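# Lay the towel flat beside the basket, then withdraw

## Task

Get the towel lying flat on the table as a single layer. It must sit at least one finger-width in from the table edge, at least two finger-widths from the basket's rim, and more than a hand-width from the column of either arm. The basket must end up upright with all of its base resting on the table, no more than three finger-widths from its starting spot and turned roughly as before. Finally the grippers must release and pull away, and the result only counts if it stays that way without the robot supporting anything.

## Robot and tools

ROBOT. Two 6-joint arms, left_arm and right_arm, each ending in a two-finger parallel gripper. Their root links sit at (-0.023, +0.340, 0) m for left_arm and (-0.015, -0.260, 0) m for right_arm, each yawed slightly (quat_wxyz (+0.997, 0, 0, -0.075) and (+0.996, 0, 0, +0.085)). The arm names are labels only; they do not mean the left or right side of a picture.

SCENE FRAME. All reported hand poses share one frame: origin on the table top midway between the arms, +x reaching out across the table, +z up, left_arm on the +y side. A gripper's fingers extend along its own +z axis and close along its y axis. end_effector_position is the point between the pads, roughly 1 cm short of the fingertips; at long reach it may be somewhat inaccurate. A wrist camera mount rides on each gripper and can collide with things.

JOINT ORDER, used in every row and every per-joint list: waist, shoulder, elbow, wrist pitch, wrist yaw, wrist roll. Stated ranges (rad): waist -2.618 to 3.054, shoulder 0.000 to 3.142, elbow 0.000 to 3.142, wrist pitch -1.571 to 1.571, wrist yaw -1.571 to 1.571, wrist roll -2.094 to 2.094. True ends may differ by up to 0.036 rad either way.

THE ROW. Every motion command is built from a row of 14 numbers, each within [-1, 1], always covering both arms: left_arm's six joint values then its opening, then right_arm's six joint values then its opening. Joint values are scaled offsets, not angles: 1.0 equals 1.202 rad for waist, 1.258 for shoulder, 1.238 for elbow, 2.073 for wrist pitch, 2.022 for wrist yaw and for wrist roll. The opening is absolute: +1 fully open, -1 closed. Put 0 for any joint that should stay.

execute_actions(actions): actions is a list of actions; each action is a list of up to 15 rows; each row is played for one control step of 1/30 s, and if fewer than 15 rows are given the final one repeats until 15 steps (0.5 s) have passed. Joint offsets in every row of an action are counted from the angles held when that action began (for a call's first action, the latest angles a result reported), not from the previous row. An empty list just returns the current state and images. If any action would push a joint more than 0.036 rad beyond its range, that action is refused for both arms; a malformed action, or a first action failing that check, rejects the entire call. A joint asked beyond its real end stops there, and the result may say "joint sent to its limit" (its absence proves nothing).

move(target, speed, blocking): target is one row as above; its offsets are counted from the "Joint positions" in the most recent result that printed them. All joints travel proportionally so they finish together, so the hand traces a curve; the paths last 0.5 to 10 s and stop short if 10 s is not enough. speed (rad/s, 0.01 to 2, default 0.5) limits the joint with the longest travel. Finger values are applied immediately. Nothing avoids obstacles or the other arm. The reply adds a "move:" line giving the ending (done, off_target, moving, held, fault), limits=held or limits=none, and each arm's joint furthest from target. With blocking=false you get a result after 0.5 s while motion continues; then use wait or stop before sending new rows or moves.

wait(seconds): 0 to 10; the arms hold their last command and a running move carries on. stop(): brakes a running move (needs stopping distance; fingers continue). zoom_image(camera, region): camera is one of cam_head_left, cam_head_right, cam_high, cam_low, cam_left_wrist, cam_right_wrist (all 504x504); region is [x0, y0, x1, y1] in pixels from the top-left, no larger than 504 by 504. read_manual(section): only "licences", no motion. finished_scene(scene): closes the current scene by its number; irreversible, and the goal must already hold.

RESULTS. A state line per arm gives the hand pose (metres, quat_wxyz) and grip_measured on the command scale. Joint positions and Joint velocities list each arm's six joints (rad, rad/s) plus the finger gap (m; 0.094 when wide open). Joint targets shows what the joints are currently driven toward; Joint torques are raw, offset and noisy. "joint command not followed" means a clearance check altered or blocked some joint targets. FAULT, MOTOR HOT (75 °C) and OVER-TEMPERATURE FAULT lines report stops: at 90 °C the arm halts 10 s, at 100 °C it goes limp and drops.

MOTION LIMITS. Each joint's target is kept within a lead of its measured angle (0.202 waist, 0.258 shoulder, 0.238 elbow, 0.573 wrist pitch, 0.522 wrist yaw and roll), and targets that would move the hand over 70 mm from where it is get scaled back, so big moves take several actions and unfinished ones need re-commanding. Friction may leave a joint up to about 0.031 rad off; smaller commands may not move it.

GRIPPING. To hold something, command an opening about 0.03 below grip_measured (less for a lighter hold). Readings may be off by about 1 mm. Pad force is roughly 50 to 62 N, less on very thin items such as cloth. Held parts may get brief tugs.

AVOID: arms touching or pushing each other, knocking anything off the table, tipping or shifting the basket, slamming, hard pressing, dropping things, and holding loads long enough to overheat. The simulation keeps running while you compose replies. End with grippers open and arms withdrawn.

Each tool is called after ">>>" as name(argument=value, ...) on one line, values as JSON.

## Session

>>> execute_actions(actions=[])

Scene clock: 0.00 s.
left_arm: end_effector_position=(+0.0468, +0.0102, +0.1336) grip_measured=+1.000 end_effector_quat_wxyz=(-0.059, +0.663, +0.745, +0.043) | right_arm: end_effector_position=(+0.4162, -0.5076, +0.3940) grip_measured=+1.000 end_effector_quat_wxyz=(-0.052, -0.564, +0.668, -0.483)
Joint names: [waist, shoulder, elbow, wrist pitch, wrist yaw, wrist roll]
Joint positions: left_arm=[-1.211  1.964  1.801 -1.554  0.     0.093  0.094] | right_arm=[-0.517  2.031  2.586 -1.212  0.524 -2.01   0.094]
Joint velocities: left_arm=[-0.027 -0.012  0.007 -0.022  0.051 -0.007  0.   ] | right_arm=[-0.007 -0.012 -0.012  0.095  0.095 -0.051  0.   ]
Joint torques (N m, as the arm reports them, + toward a larger angle): no reading
Joint targets: left_arm=[-1.211 1.964 1.801 -1.554 0.000 0.093] | right_arm=[-0.517 2.031 2.586 -1.212 0.524 -2.010]

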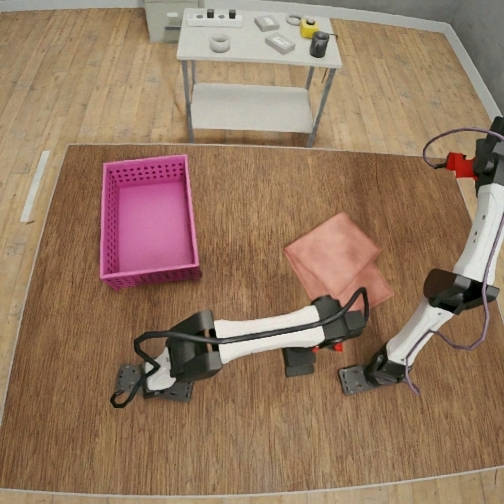

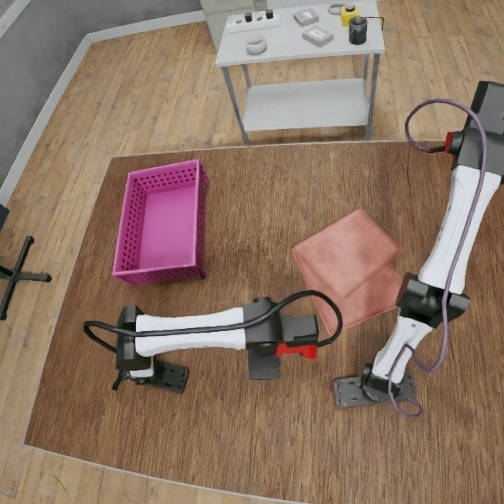

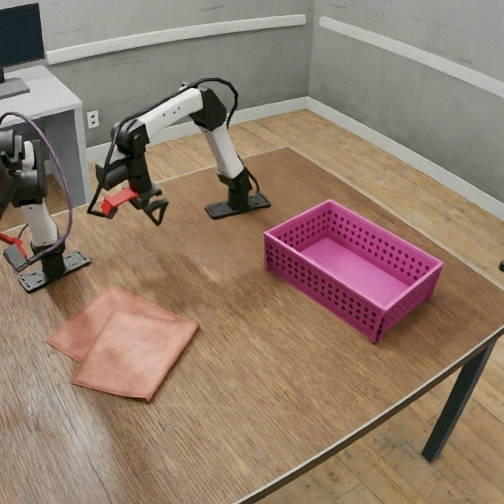

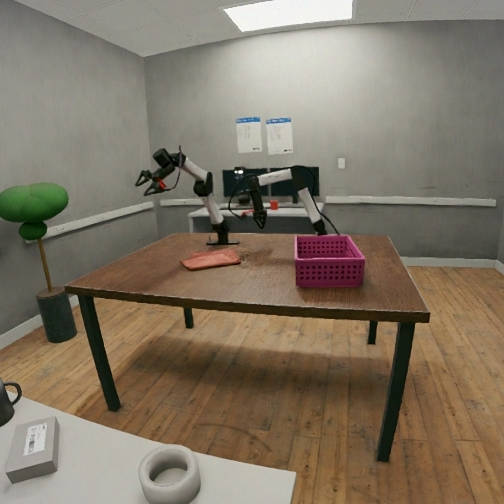

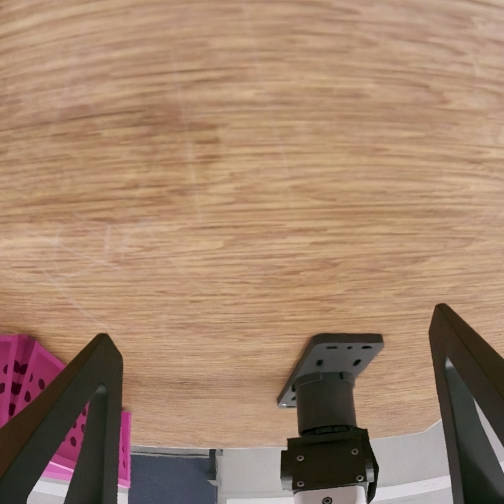

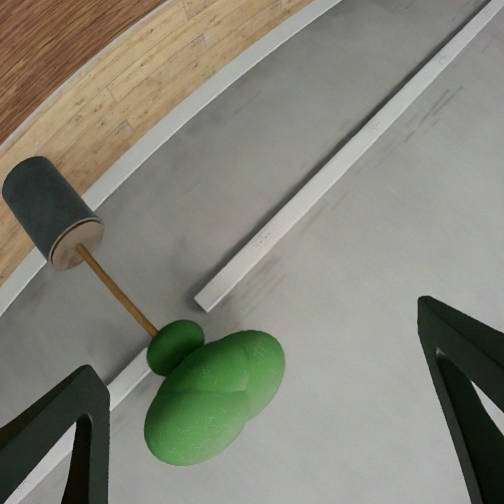

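>>> zoom_image(camera="cam_head_left", region=[260, 190, 420, 350])

>>> zoom_image(camera="cam_high", region=[30, 270, 220, 420])

>>> zoom_image(camera="cam_head_right", region=[270, 190, 430, 350])

Region (260, 190, 420, 350) of cam_head_left's 504x504 image, scaled by 3.150, with more detail than that image has.

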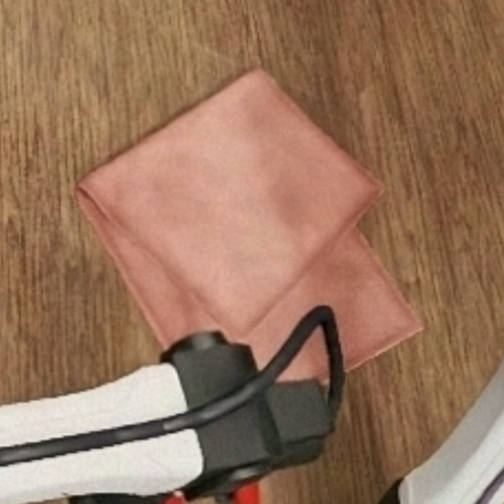

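Region (30, 270, 220, 420) of cam_high's 504x504 image, scaled by 2.653, with more detail than that image has; it fills the top 398 rows of this view, and the rest is white.

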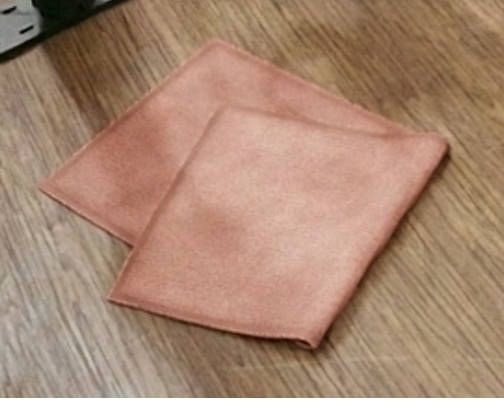

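Region (270, 190, 430, 350) of cam_head_right's 504x504 image, scaled by 3.150, with more detail than that image has.

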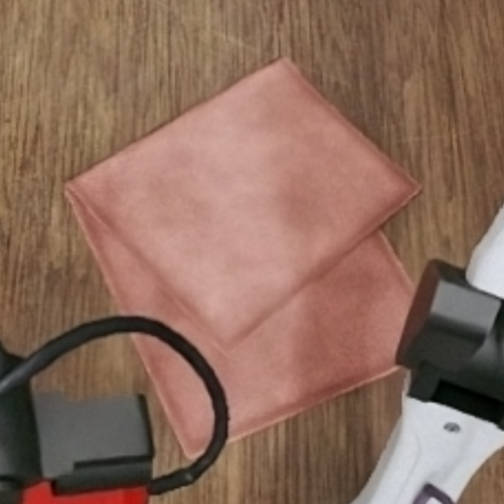

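>>> move(target=[0.224,-0.046,-0.2245,0.457,0,-0.05,0.3,0.219,0.16,-0.38,-0.143,-0.264,1.0,0], speed=1.2)

Scene clock: 12.00 s.
left_arm: end_effector_position=(+0.2016, -0.1018, +0.1235) grip_measured=+0.302 end_effector_quat_wxyz=(+0.245, +0.501, +0.816, -0.150) | right_arm: end_effector_position=(+0.4084, -0.2979, +0.1149) grip_measured=+0.003 end_effector_quat_wxyz=(-0.008, +0.046, +0.999, +0.001)
Joint names: [waist, shoulder, elbow, wrist pitch, wrist yaw, wrist roll]
Joint positions: left_arm=[-0.95   1.919  1.548 -0.617  0.     0.002  0.061] | right_arm=[-0.26   2.222  2.129 -1.494 -0.002  0.001  0.047]
Joint velocities: left_arm=[ 0.002  0.012 -0.002 -0.007 -0.037 -0.022 -0.001] | right_arm=[-0.007  0.007  0.007  0.081  0.081 -0.037 -0.001]
Joint torques (N m, as the arm reports them, + toward a larger angle): left_arm=[  0.45 -15.21   6.18   1.5    0.14  -0.12] | right_arm=[ 0.67 -9.97  5.14  0.22 -0.03  0.12]
Joint targets: left_arm=[-0.942 1.906 1.523 -0.607 0.000 -0.008] | right_arm=[-0.254 2.232 2.115 -1.508 -0.009 0.011]
move: off_target (left_arm); limits=none; left_arm: farthest joint: the elbow, 0.025 radians from its target (0.278 radians at the start); right_arm: farthest joint: the elbow, 0.014 radians from its target (0.470 radians at the start)

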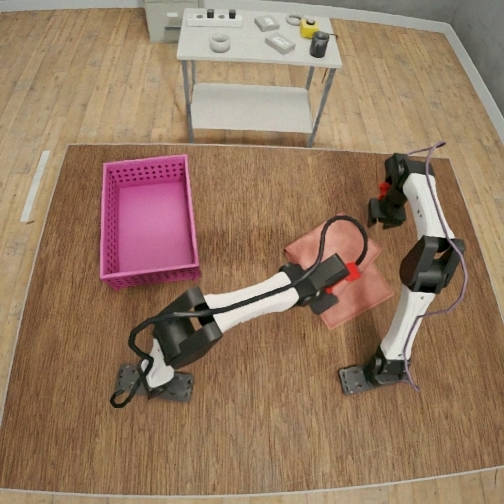

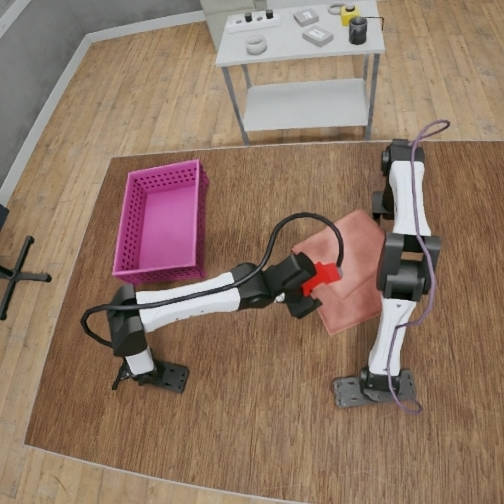

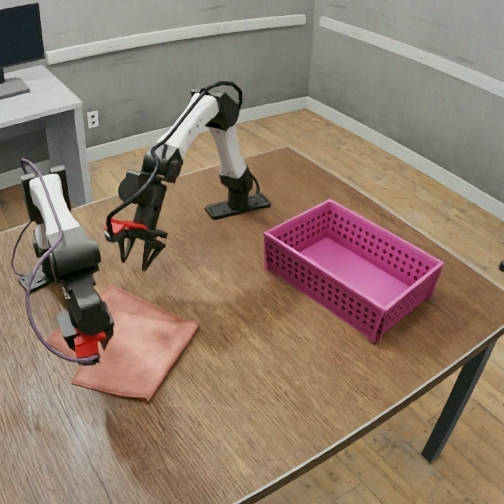

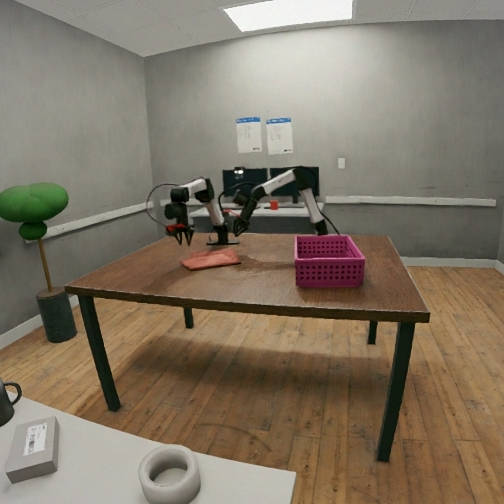

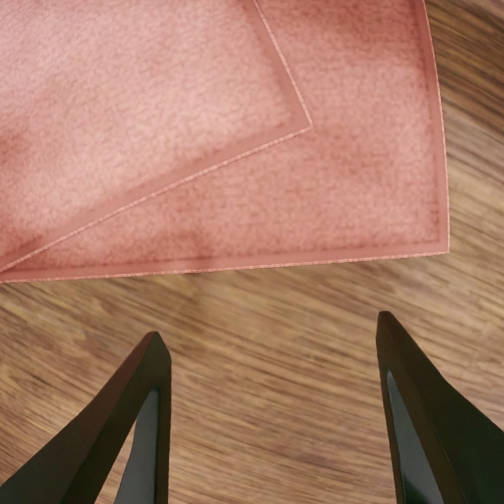

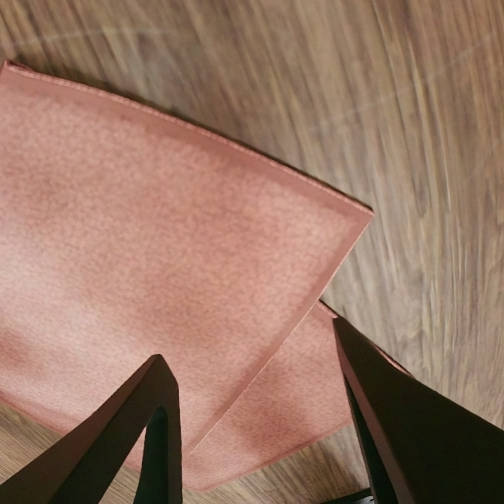

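>>> move(target=[0,0,0,0,0,0,0.3,0,0,-0.209,0.131,0,0.405,0], speed=0.8)

Scene clock: 14.37 s.
left_arm: end_effector_position=(+0.2016, -0.1018, +0.1235) grip_measured=+0.302 end_effector_quat_wxyz=(+0.245, +0.501, +0.816, -0.150) | right_arm: end_effector_position=(+0.4134, -0.2983, +0.0540) grip_measured=+0.003 end_effector_quat_wxyz=(-0.001, +0.435, +0.900, +0.001)
Joint names: [waist, shoulder, elbow, wrist pitch, wrist yaw, wrist roll]
Joint positions: left_arm=[-0.95   1.919  1.548 -0.617  0.     0.002  0.061] | right_arm=[-0.26   2.222  1.888 -1.239 -0.002  0.81   0.047]
Joint velocities: left_arm=[-0.012  0.007 -0.007 -0.022  0.007 -0.051 -0.   ] | right_arm=[-0.002  0.002  0.002 -0.095 -0.007 -0.007  0.   ]
Joint torques (N m, as the arm reports them, + toward a larger angle): left_arm=[ -0.26 -14.11   8.29   1.38   0.16  -0.03] | right_arm=[  0.17 -10.71   4.97   0.46   0.09   0.14]
Joint targets: left_arm=[-0.950 1.919 1.548 -0.617 0.000 0.002] | right_arm=[-0.260 2.222 1.871 -1.222 -0.002 0.820]
move: done; limits=none; left_arm: farthest joint: the waist, 0.000 radians from its target (0.000 radians at the start); right_arm: farthest joint: the elbow, 0.017 radians from its target (0.259 radians at the start)

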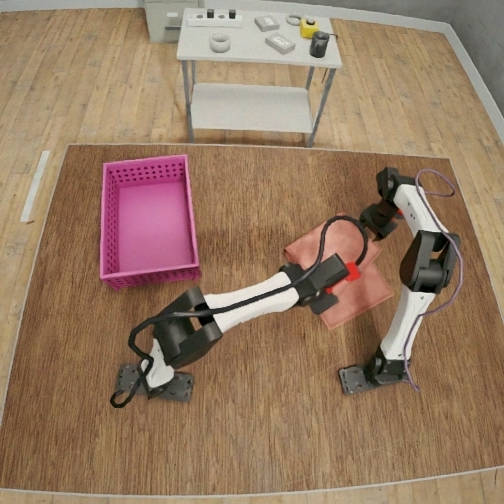

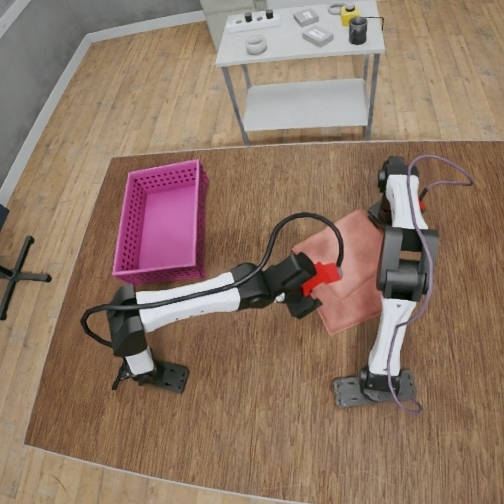

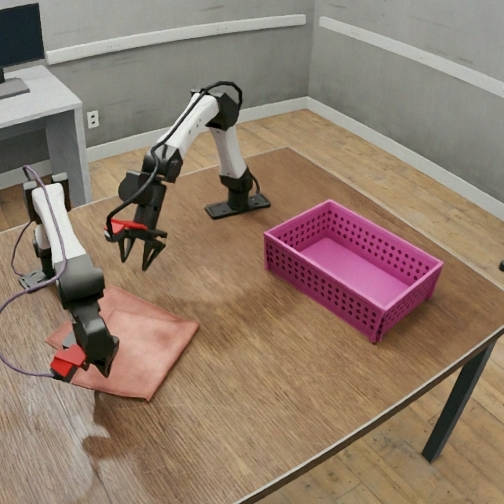

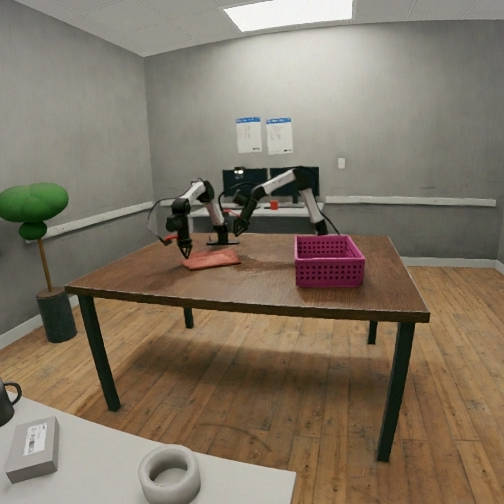

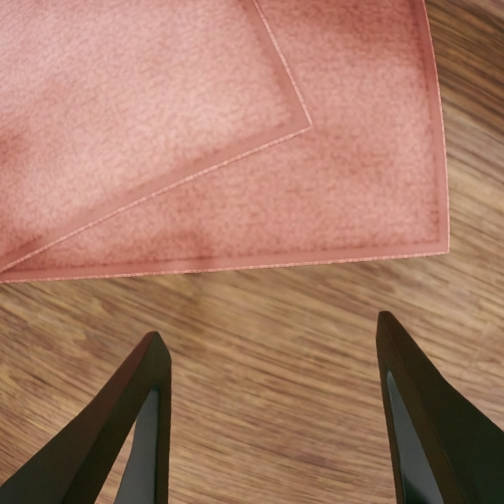

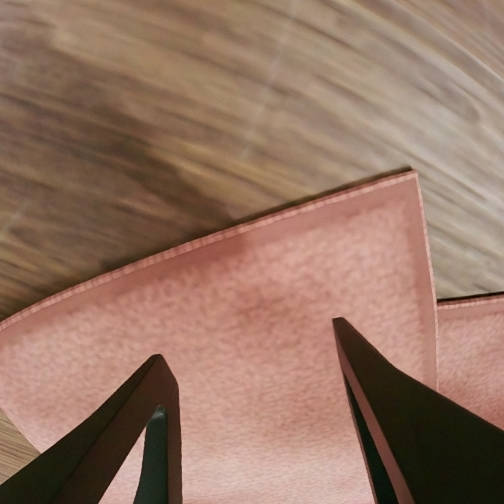

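>>> move(target=[0,0,0,0,0,0,0.3,-0.0516,-0.038,-0.1057,0.0466,0,-0.074,0], speed=0.25)

Scene clock: 17.20 s.
left_arm: end_effector_position=(+0.2016, -0.1018, +0.1235) grip_measured=+0.302 end_effector_quat_wxyz=(+0.245, +0.501, +0.816, -0.150) | right_arm: end_effector_position=(+0.4008, -0.3204, +0.0387) grip_measured=+0.003 end_effector_quat_wxyz=(-0.002, +0.397, +0.918, +0.001)
Joint names: [waist, shoulder, elbow, wrist pitch, wrist yaw, wrist roll]
Joint positions: left_arm=[-0.95   1.919  1.548 -0.617  0.     0.002  0.061] | right_arm=[-0.315  2.189  1.774 -1.159 -0.002  0.67   0.047]
Joint velocities: left_arm=[-0.007  0.002 -0.017  0.007 -0.022 -0.066  0.   ] | right_arm=[-0.012 -0.007 -0.007  0.022 -0.007 -0.007  0.001]
Joint torques (N m, as the arm reports them, + toward a larger angle): left_arm=[ -0.34 -14.07   8.27   1.38   0.1   -0.06] | right_arm=[ -0.41 -11.56   4.83   0.46   0.09  -0.13]
Joint targets: left_arm=[-0.950 1.919 1.548 -0.617 0.000 0.002] | right_arm=[-0.323 2.173 1.757 -1.142 -0.002 0.660]
move: done; limits=none; left_arm: farthest joint: the waist, 0.000 radians from its target (0.000 radians at the start); right_arm: farthest joint: the elbow, 0.017 radians from its target (0.130 radians at the start)

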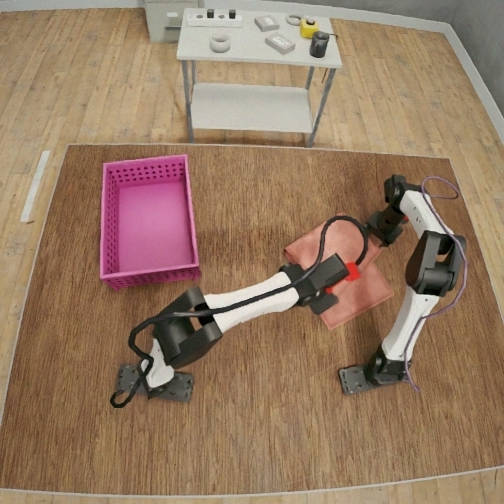

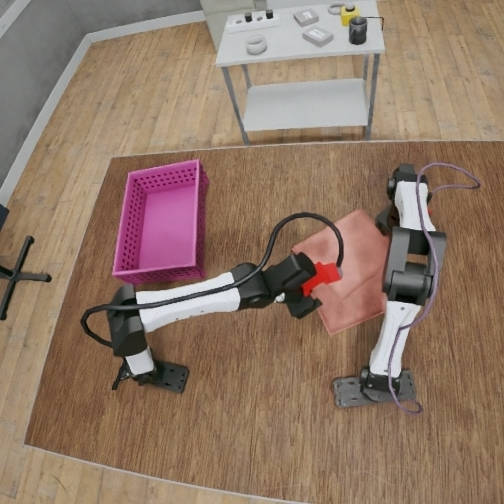

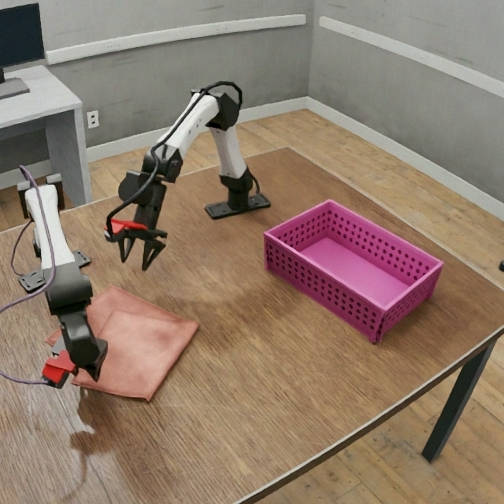

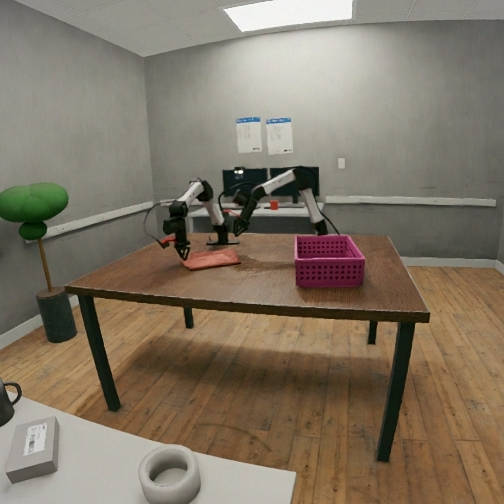

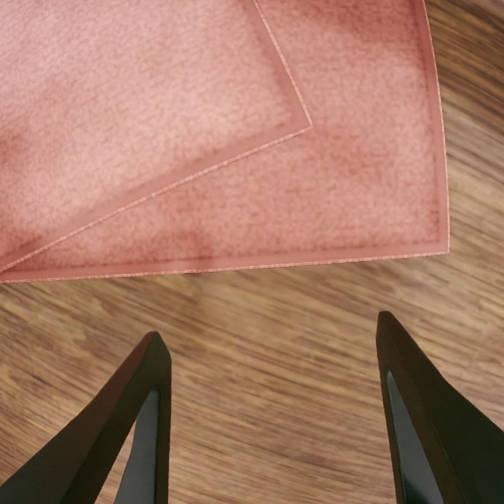

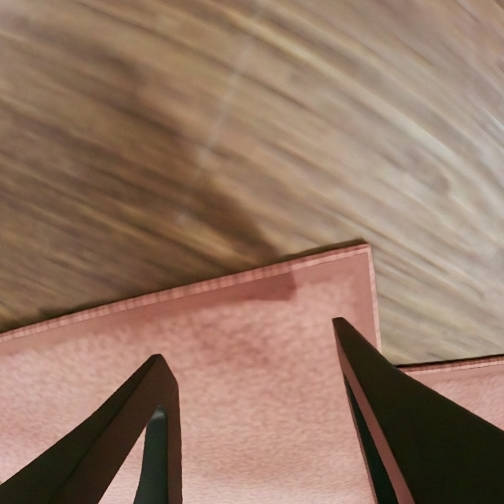

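>>> execute_actions(actions=[[[0,0,0,0,0,0,0.3,0,0.008,-0.013,0.008,0,0,0],[0,0,0,0,0,0,0.3,0,0.013,-0.013,0.008,0,0,0],[0,0,0,0,0,0,0.3,0,0.017,-0.013,0.008,0,0,0],[0,0,0,0,0,0,0.3,0,0.020,-0.013,0.008,0,0,0],[0,0,0,0,0,0,0.3,0,0.023,-0.013,0.008,0,0,0],[0,0,0,0,0,0,0.3,0,0.026,-0.013,0.008,0,0,0],[0,0,0,0,0,0,0.3,0,0.029,-0.013,0.008,0,0,0],[0,0,0,0,0,0,0.3,0,0.032,-0.013,0.008,0,0,0],[0,0,0,0,0,0,0.3,0,0.035,-0.013,0.008,0,0,0],[0,0,0,0,0,0,0.3,0,0.038,-0.013,0.008,0,0,0],[0,0,0,0,0,0,0.3,0,0.041,-0.013,0.008,0,0,0],[0,0,0,0,0,0,0.3,0,0.044,-0.013,0.008,0,0,0],[0,0,0,0,0,0,0.3,0,0.047,-0.013,0.008,0,0,0],[0,0,0,0,0,0,0.3,0,0.050,-0.013,0.008,0,0,0],[0,0,0,0,0,0,0.3,0,0.053,-0.013,0.008,0,0,0]],[[0,0,0,0,0,0,0.3,0,0.024,-0.01,0,0,0,0],[0,0,0,0,0,0,0.3,0,0.027,-0.01,0,0,0,0],[0,0,0,0,0,0,0.3,0,0.030,-0.01,0,0,0,0],[0,0,0,0,0,0,0.3,0,0.033,-0.01,0,0,0,0]]])

Scene clock: 19.17 s.
left_arm: end_effector_position=(+0.2016, -0.1018, +0.1235) grip_measured=+0.302 end_effector_quat_wxyz=(+0.245, +0.501, +0.816, -0.150) | right_arm: end_effector_position=(+0.3979, -0.3199, +0.0218) grip_measured=+0.003 end_effector_quat_wxyz=(-0.021, +0.396, +0.918, -0.004)
Joint names: [waist, shoulder, elbow, wrist pitch, wrist yaw, wrist roll]
Joint positions: left_arm=[-0.95   1.919  1.548 -0.617  0.     0.002  0.061] | right_arm=[-0.315  2.232  1.774 -1.157 -0.003  0.67   0.047]
Joint velocities: left_arm=[ 0.007 -0.002 -0.002 -0.081 -0.007  0.022  0.001] | right_arm=[ 0.007  0.002  0.002 -0.066 -0.066  0.066  0.   ]
Joint torques (N m, as the arm reports them, + toward a larger angle): left_arm=[ -0.09 -14.11   8.36   1.4    0.14  -0.02] | right_arm=[ 0.08 -7.85  5.16  0.26  0.08  0.  ]
Joint targets: left_arm=[-0.950 1.919 1.548 -0.617 0.000 0.002] | right_arm=[-0.315 2.273 1.762 -1.157 -0.003 0.670]

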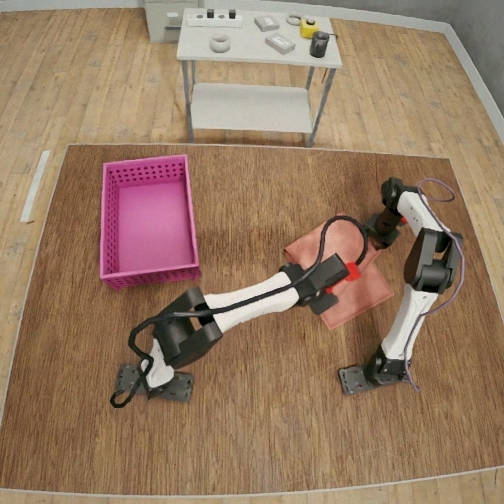

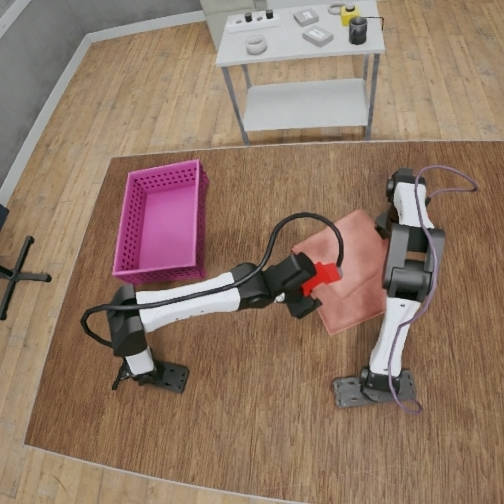

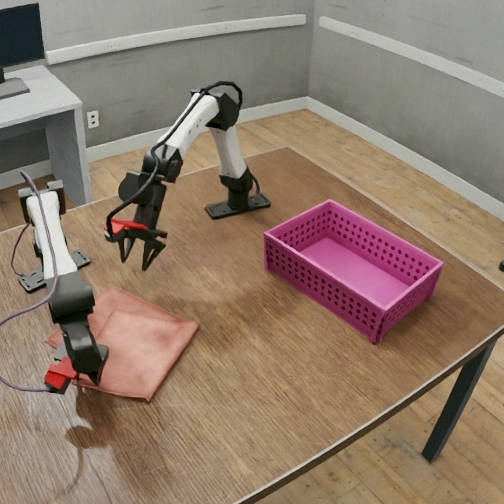

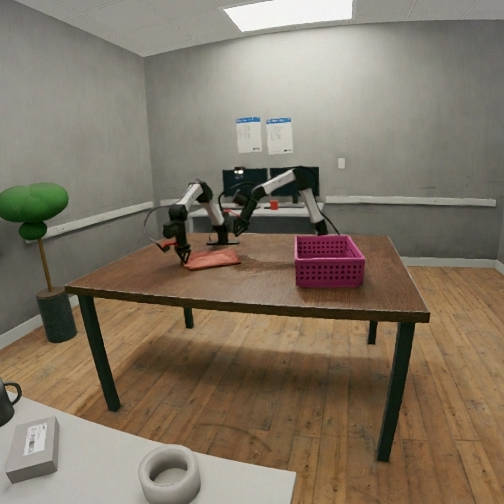

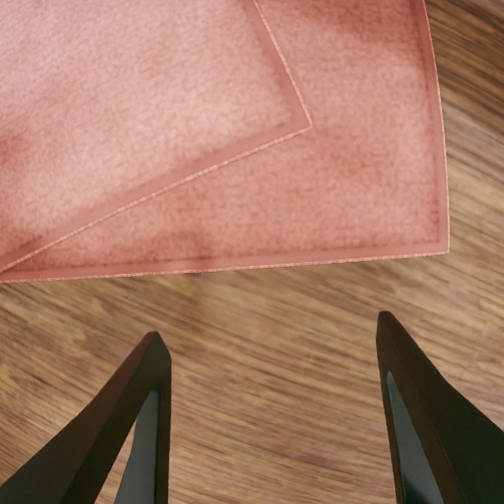

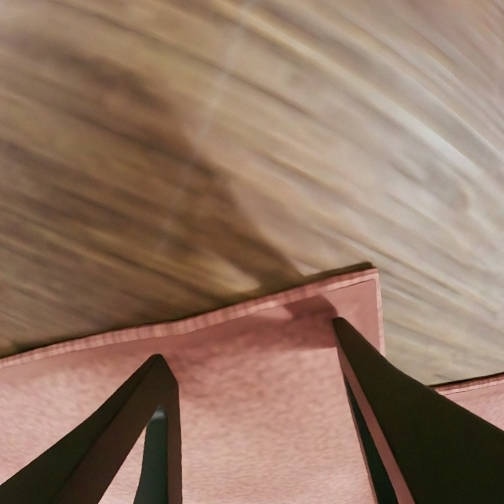

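Contact. Close gradually.

>>> execute_actions(actions=[[[0,0,0,0,0,0,0.3,0,0.03,-0.01,0,0,0,-0.04],[0,0,0,0,0,0,0.3,0,0.03,-0.01,0,0,0,-0.08],[0,0,0,0,0,0,0.3,0,0.03,-0.01,0,0,0,-0.12],[0,0,0,0,0,0,0.3,0,0.03,-0.01,0,0,0,-0.16],[0,0,0,0,0,0,0.3,0,0.03,-0.01,0,0,0,-0.20],[0,0,0,0,0,0,0.3,0,0.03,-0.01,0,0,0,-0.24],[0,0,0,0,0,0,0.3,0,0.03,-0.01,0,0,0,-0.28],[0,0,0,0,0,0,0.3,0,0.03,-0.01,0,0,0,-0.32],[0,0,0,0,0,0,0.3,0,0.03,-0.01,0,0,0,-0.36],[0,0,0,0,0,0,0.3,0,0.03,-0.01,0,0,0,-0.40],[0,0,0,0,0,0,0.3,0,0.03,-0.01,0,0,0,-0.44],[0,0,0,0,0,0,0.3,0,0.03,-0.01,0,0,0,-0.48],[0,0,0,0,0,0,0.3,0,0.03,-0.01,0,0,0,-0.52],[0,0,0,0,0,0,0.3,0,0.03,-0.01,0,0,0,-0.56],[0,0,0,0,0,0,0.3,0,0.03,-0.01,0,0,0,-0.60]],[[0,0,0,0,0,0,0.3,0,0.03,-0.01,0,0,0,-0.64],[0,0,0,0,0,0,0.3,0,0.03,-0.01,0,0,0,-0.68],[0,0,0,0,0,0,0.3,0,0.03,-0.01,0,0,0,-0.72],[0,0,0,0,0,0,0.3,0,0.03,-0.01,0,0,0,-0.76],[0,0,0,0,0,0,0.3,0,0.03,-0.01,0,0,0,-0.80],[0,0,0,0,0,0,0.3,0,0.03,-0.01,0,0,0,-0.84],[0,0,0,0,0,0,0.3,0,0.03,-0.01,0,0,0,-0.88],[0,0,0,0,0,0,0.3,0,0.03,-0.01,0,0,0,-0.92],[0,0,0,0,0,0,0.3,0,0.03,-0.01,0,0,0,-0.96],[0,0,0,0,0,0,0.3,0,0.03,-0.01,0,0,0,-1]]])

Scene clock: 21.23 s.
left_arm: end_effector_position=(+0.2016, -0.1018, +0.1235) grip_measured=+0.302 end_effector_quat_wxyz=(+0.245, +0.501, +0.816, -0.150) | right_arm: end_effector_position=(+0.3985, -0.3178, +0.0211) grip_measured=-0.990 end_effector_quat_wxyz=(-0.023, +0.397, +0.918, +0.002)
Joint names: [waist, shoulder, elbow, wrist pitch, wrist yaw, wrist roll]
Joint positions: left_arm=[-0.95   1.919  1.548 -0.617  0.     0.002  0.061] | right_arm=[-0.315  2.234  1.774 -1.155 -0.015  0.67   0.   ]
Joint velocities: left_arm=[ 0.007  0.007 -0.017  0.022 -0.095 -0.051 -0.001] | right_arm=[-0.017 -0.017 -0.017  0.037  0.081  0.007 -0.002]
Joint torques (N m, as the arm reports them, + toward a larger angle): left_arm=[ -0.18 -14.11   8.3    1.41   0.12  -0.02] | right_arm=[ 0.14 -8.04  5.12  0.26  0.13  0.  ]
Joint targets: left_arm=[-0.950 1.919 1.548 -0.617 0.000 0.002] | right_arm=[-0.315 2.271 1.762 -1.155 -0.011 0.670]

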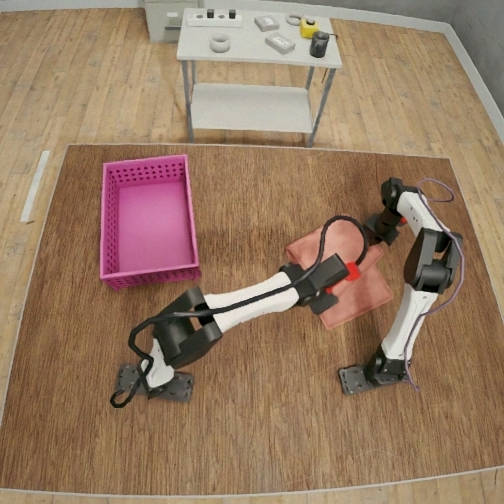

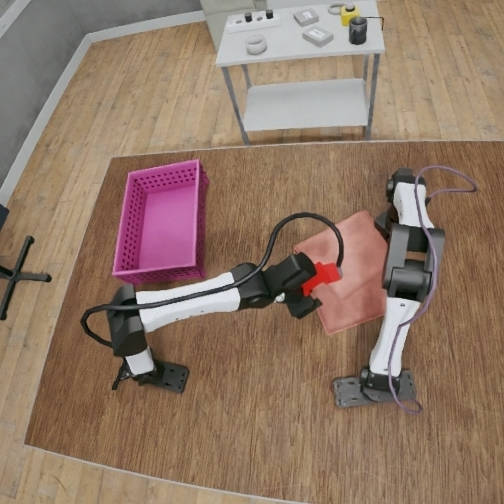

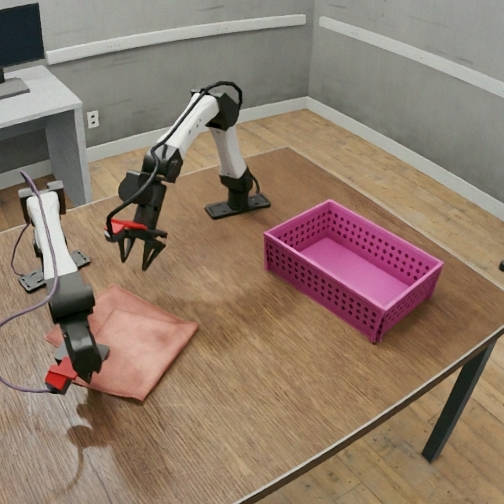

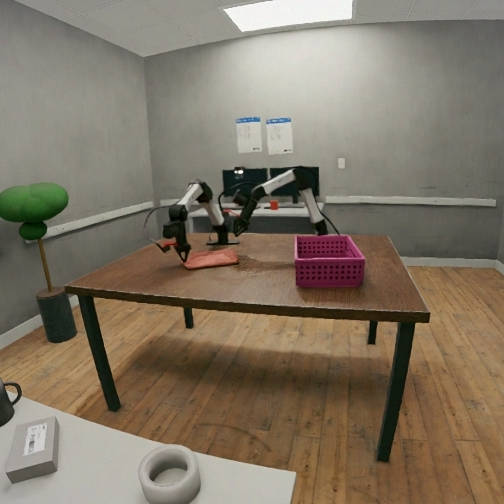

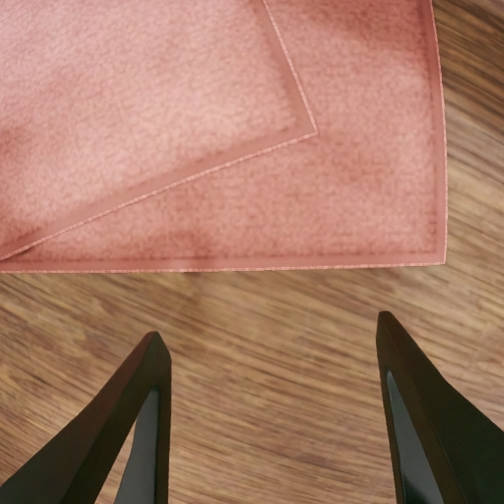

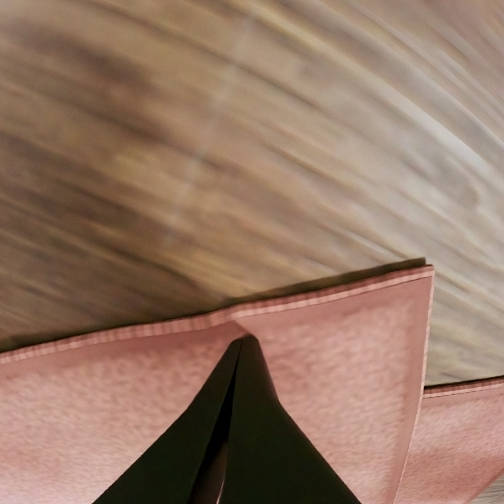

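>>> execute_actions(actions=[[[0,0,0,0,0,0,0.3,0,0.015,0,0,0,0,-1],[0,0,0,0,0,0,0.3,0,0,0,0,0,0,-1],[0,0,0,0,0,0,0.3,0,-0.012,0,0,0,0,-1],[0,0,0,0,0,0,0.3,0,-0.02,0,0,0,0,-1],[0,0,0,0,0,0,0.3,0,-0.028,0,0,0,0,-1],[0,0,0,0,0,0,0.3,0,-0.036,0,0,0,0,-1],[0,0,0,0,0,0,0.3,0,-0.044,0,0,0,0,-1],[0,0,0,0,0,0,0.3,0,-0.05,0,0,0,0,-0.8],[0,0,0,0,0,0,0.3,0,-0.055,0,0,0,0,-0.6],[0,0,0,0,0,0,0.3,0,-0.055,0,0,0,0,-0.4],[0,0,0,0,0,0,0.3,0,-0.055,0,0,0,0,-0.2],[0,0,0,0,0,0,0.3,0,-0.055,0,0,0,0,0]]])

Scene clock: 22.83 s.
left_arm: end_effector_position=(+0.2016, -0.1018, +0.1235) grip_measured=+0.302 end_effector_quat_wxyz=(+0.245, +0.501, +0.816, -0.150) | right_arm: end_effector_position=(+0.4036, -0.3185, +0.0467) grip_measured=-0.004 end_effector_quat_wxyz=(+0.008, +0.396, +0.918, +0.010)
Joint names: [waist, shoulder, elbow, wrist pitch, wrist yaw, wrist roll]
Joint positions: left_arm=[-0.95   1.919  1.548 -0.617  0.     0.002  0.061] | right_arm=[-0.315  2.17   1.774 -1.155 -0.015  0.67   0.047]
Joint velocities: left_arm=[-0.002 -0.007 -0.017 -0.081  0.095 -0.051  0.   ] | right_arm=[ 0.007 -0.012 -0.002  0.007 -0.007  0.081  0.002]
Joint torques (N m, as the arm reports them, + toward a larger angle): left_arm=[ -0.15 -14.12   8.25   1.37   0.12  -0.03] | right_arm=[  0.15 -10.73   6.32   0.37   0.08   0.  ]
Joint targets: left_arm=[-0.950 1.919 1.548 -0.617 0.000 0.002] | right_arm=[-0.315 2.165 1.774 -1.155 -0.015 0.670]

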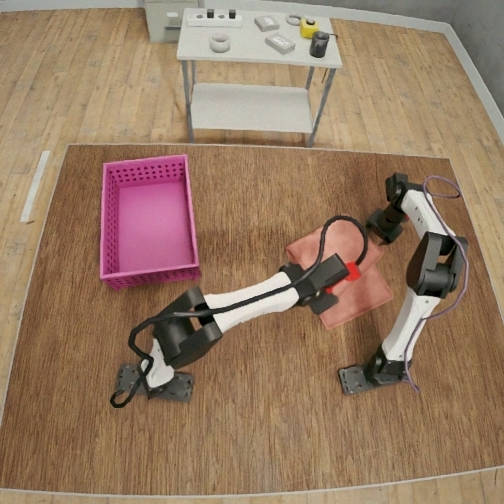

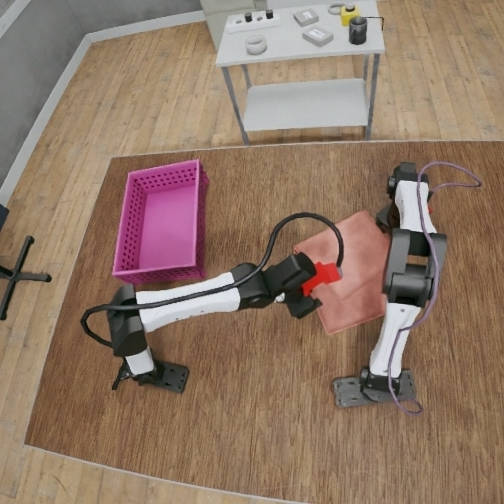

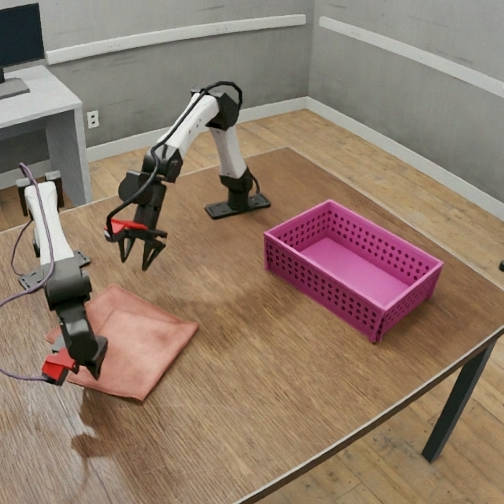

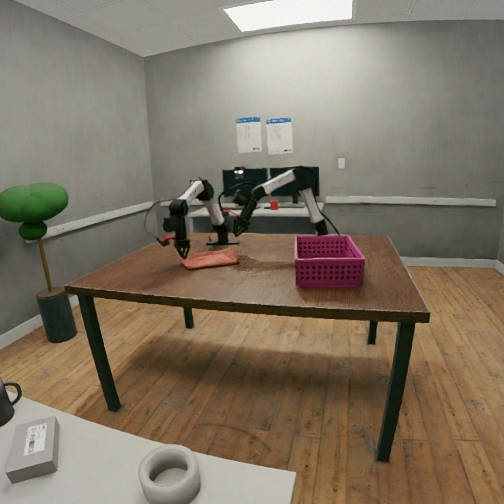

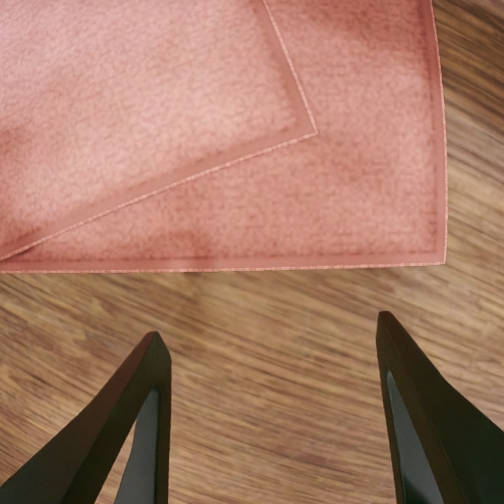

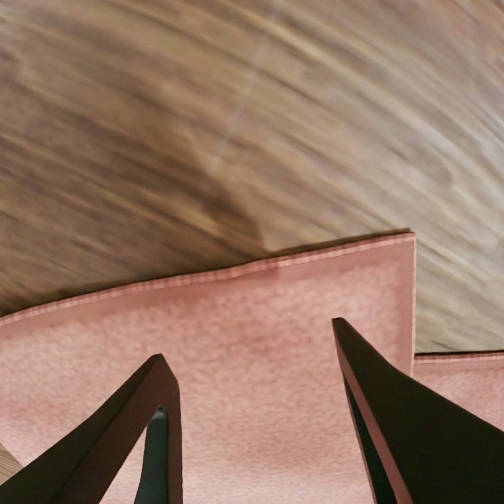

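>>> move(target=[0,0,0,0,0,0,0.3,-0.025,-0.0986,-0.1904,0.0824,0,0,0], speed=0.35)

Scene clock: 24.47 s.
left_arm: end_effector_position=(+0.2016, -0.1018, +0.1235) grip_measured=+0.302 end_effector_quat_wxyz=(+0.245, +0.501, +0.816, -0.150) | right_arm: end_effector_position=(+0.3831, -0.3239, +0.0348) grip_measured=-0.003 end_effector_quat_wxyz=(+0.029, +0.405, +0.914, +0.016)
Joint names: [waist, shoulder, elbow, wrist pitch, wrist yaw, wrist roll]
Joint positions: left_arm=[-0.95   1.919  1.548 -0.617  0.     0.002  0.061] | right_arm=[-0.336  2.062  1.556 -1.001 -0.015  0.67   0.047]
Joint velocities: left_arm=[ 0.002  0.012 -0.017 -0.051  0.007 -0.051  0.   ] | right_arm=[-0.012  0.002 -0.012 -0.022 -0.066  0.037  0.   ]
Joint torques (N m, as the arm reports them, + toward a larger angle): left_arm=[ -0.24 -14.17   8.3    1.38   0.13  -0.06] | right_arm=[ -0.56 -10.62   4.9    0.62   0.07  -0.01]
Joint targets: left_arm=[-0.950 1.919 1.548 -0.617 0.000 0.002] | right_arm=[-0.345 2.046 1.538 -0.984 -0.015 0.670]
move: done; limits=none; left_arm: farthest joint: the waist, 0.000 radians from its target (0.000 radians at the start); right_arm: farthest joint: the elbow, 0.018 radians from its target (0.236 radians at the start)

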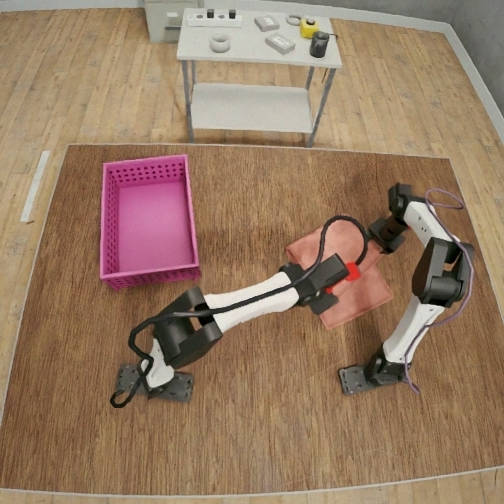

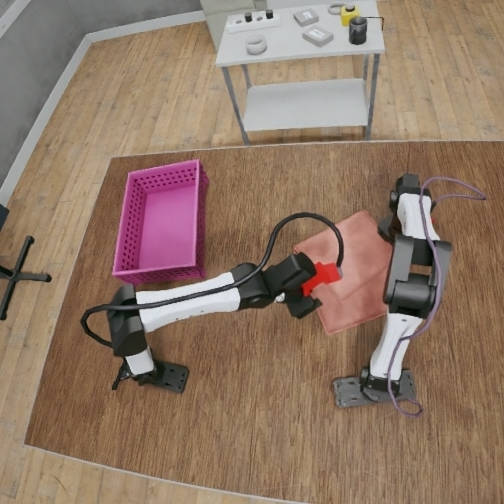

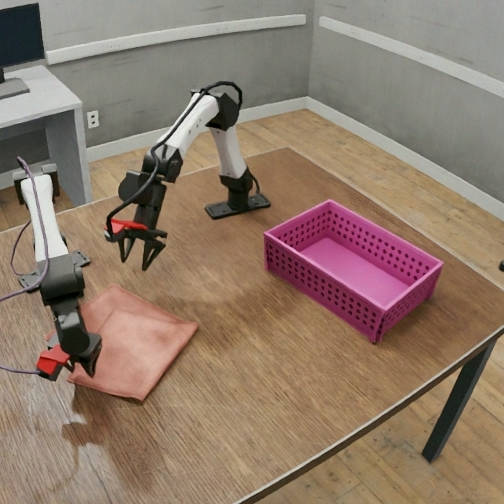

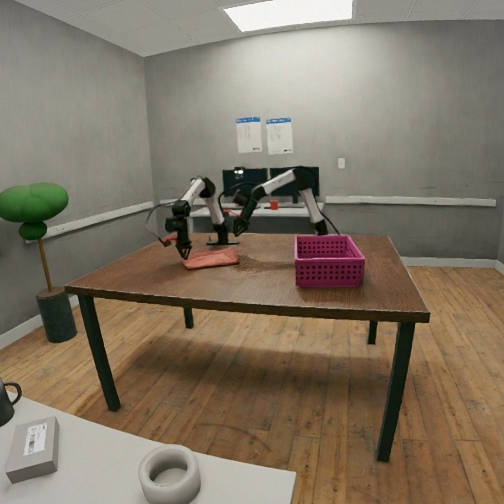

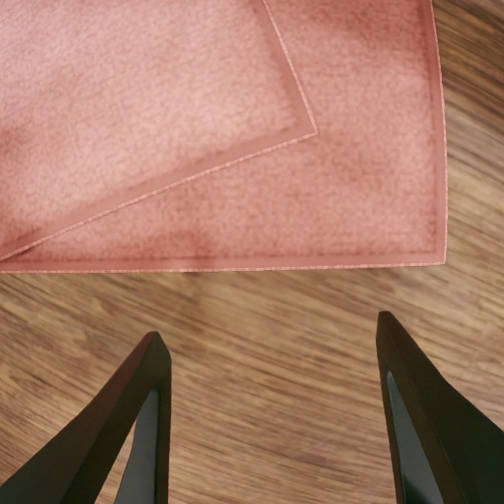

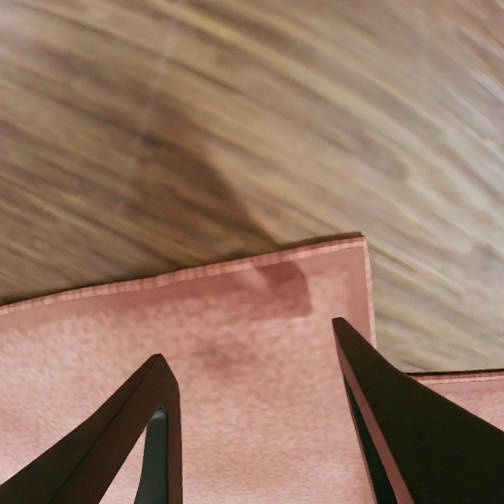

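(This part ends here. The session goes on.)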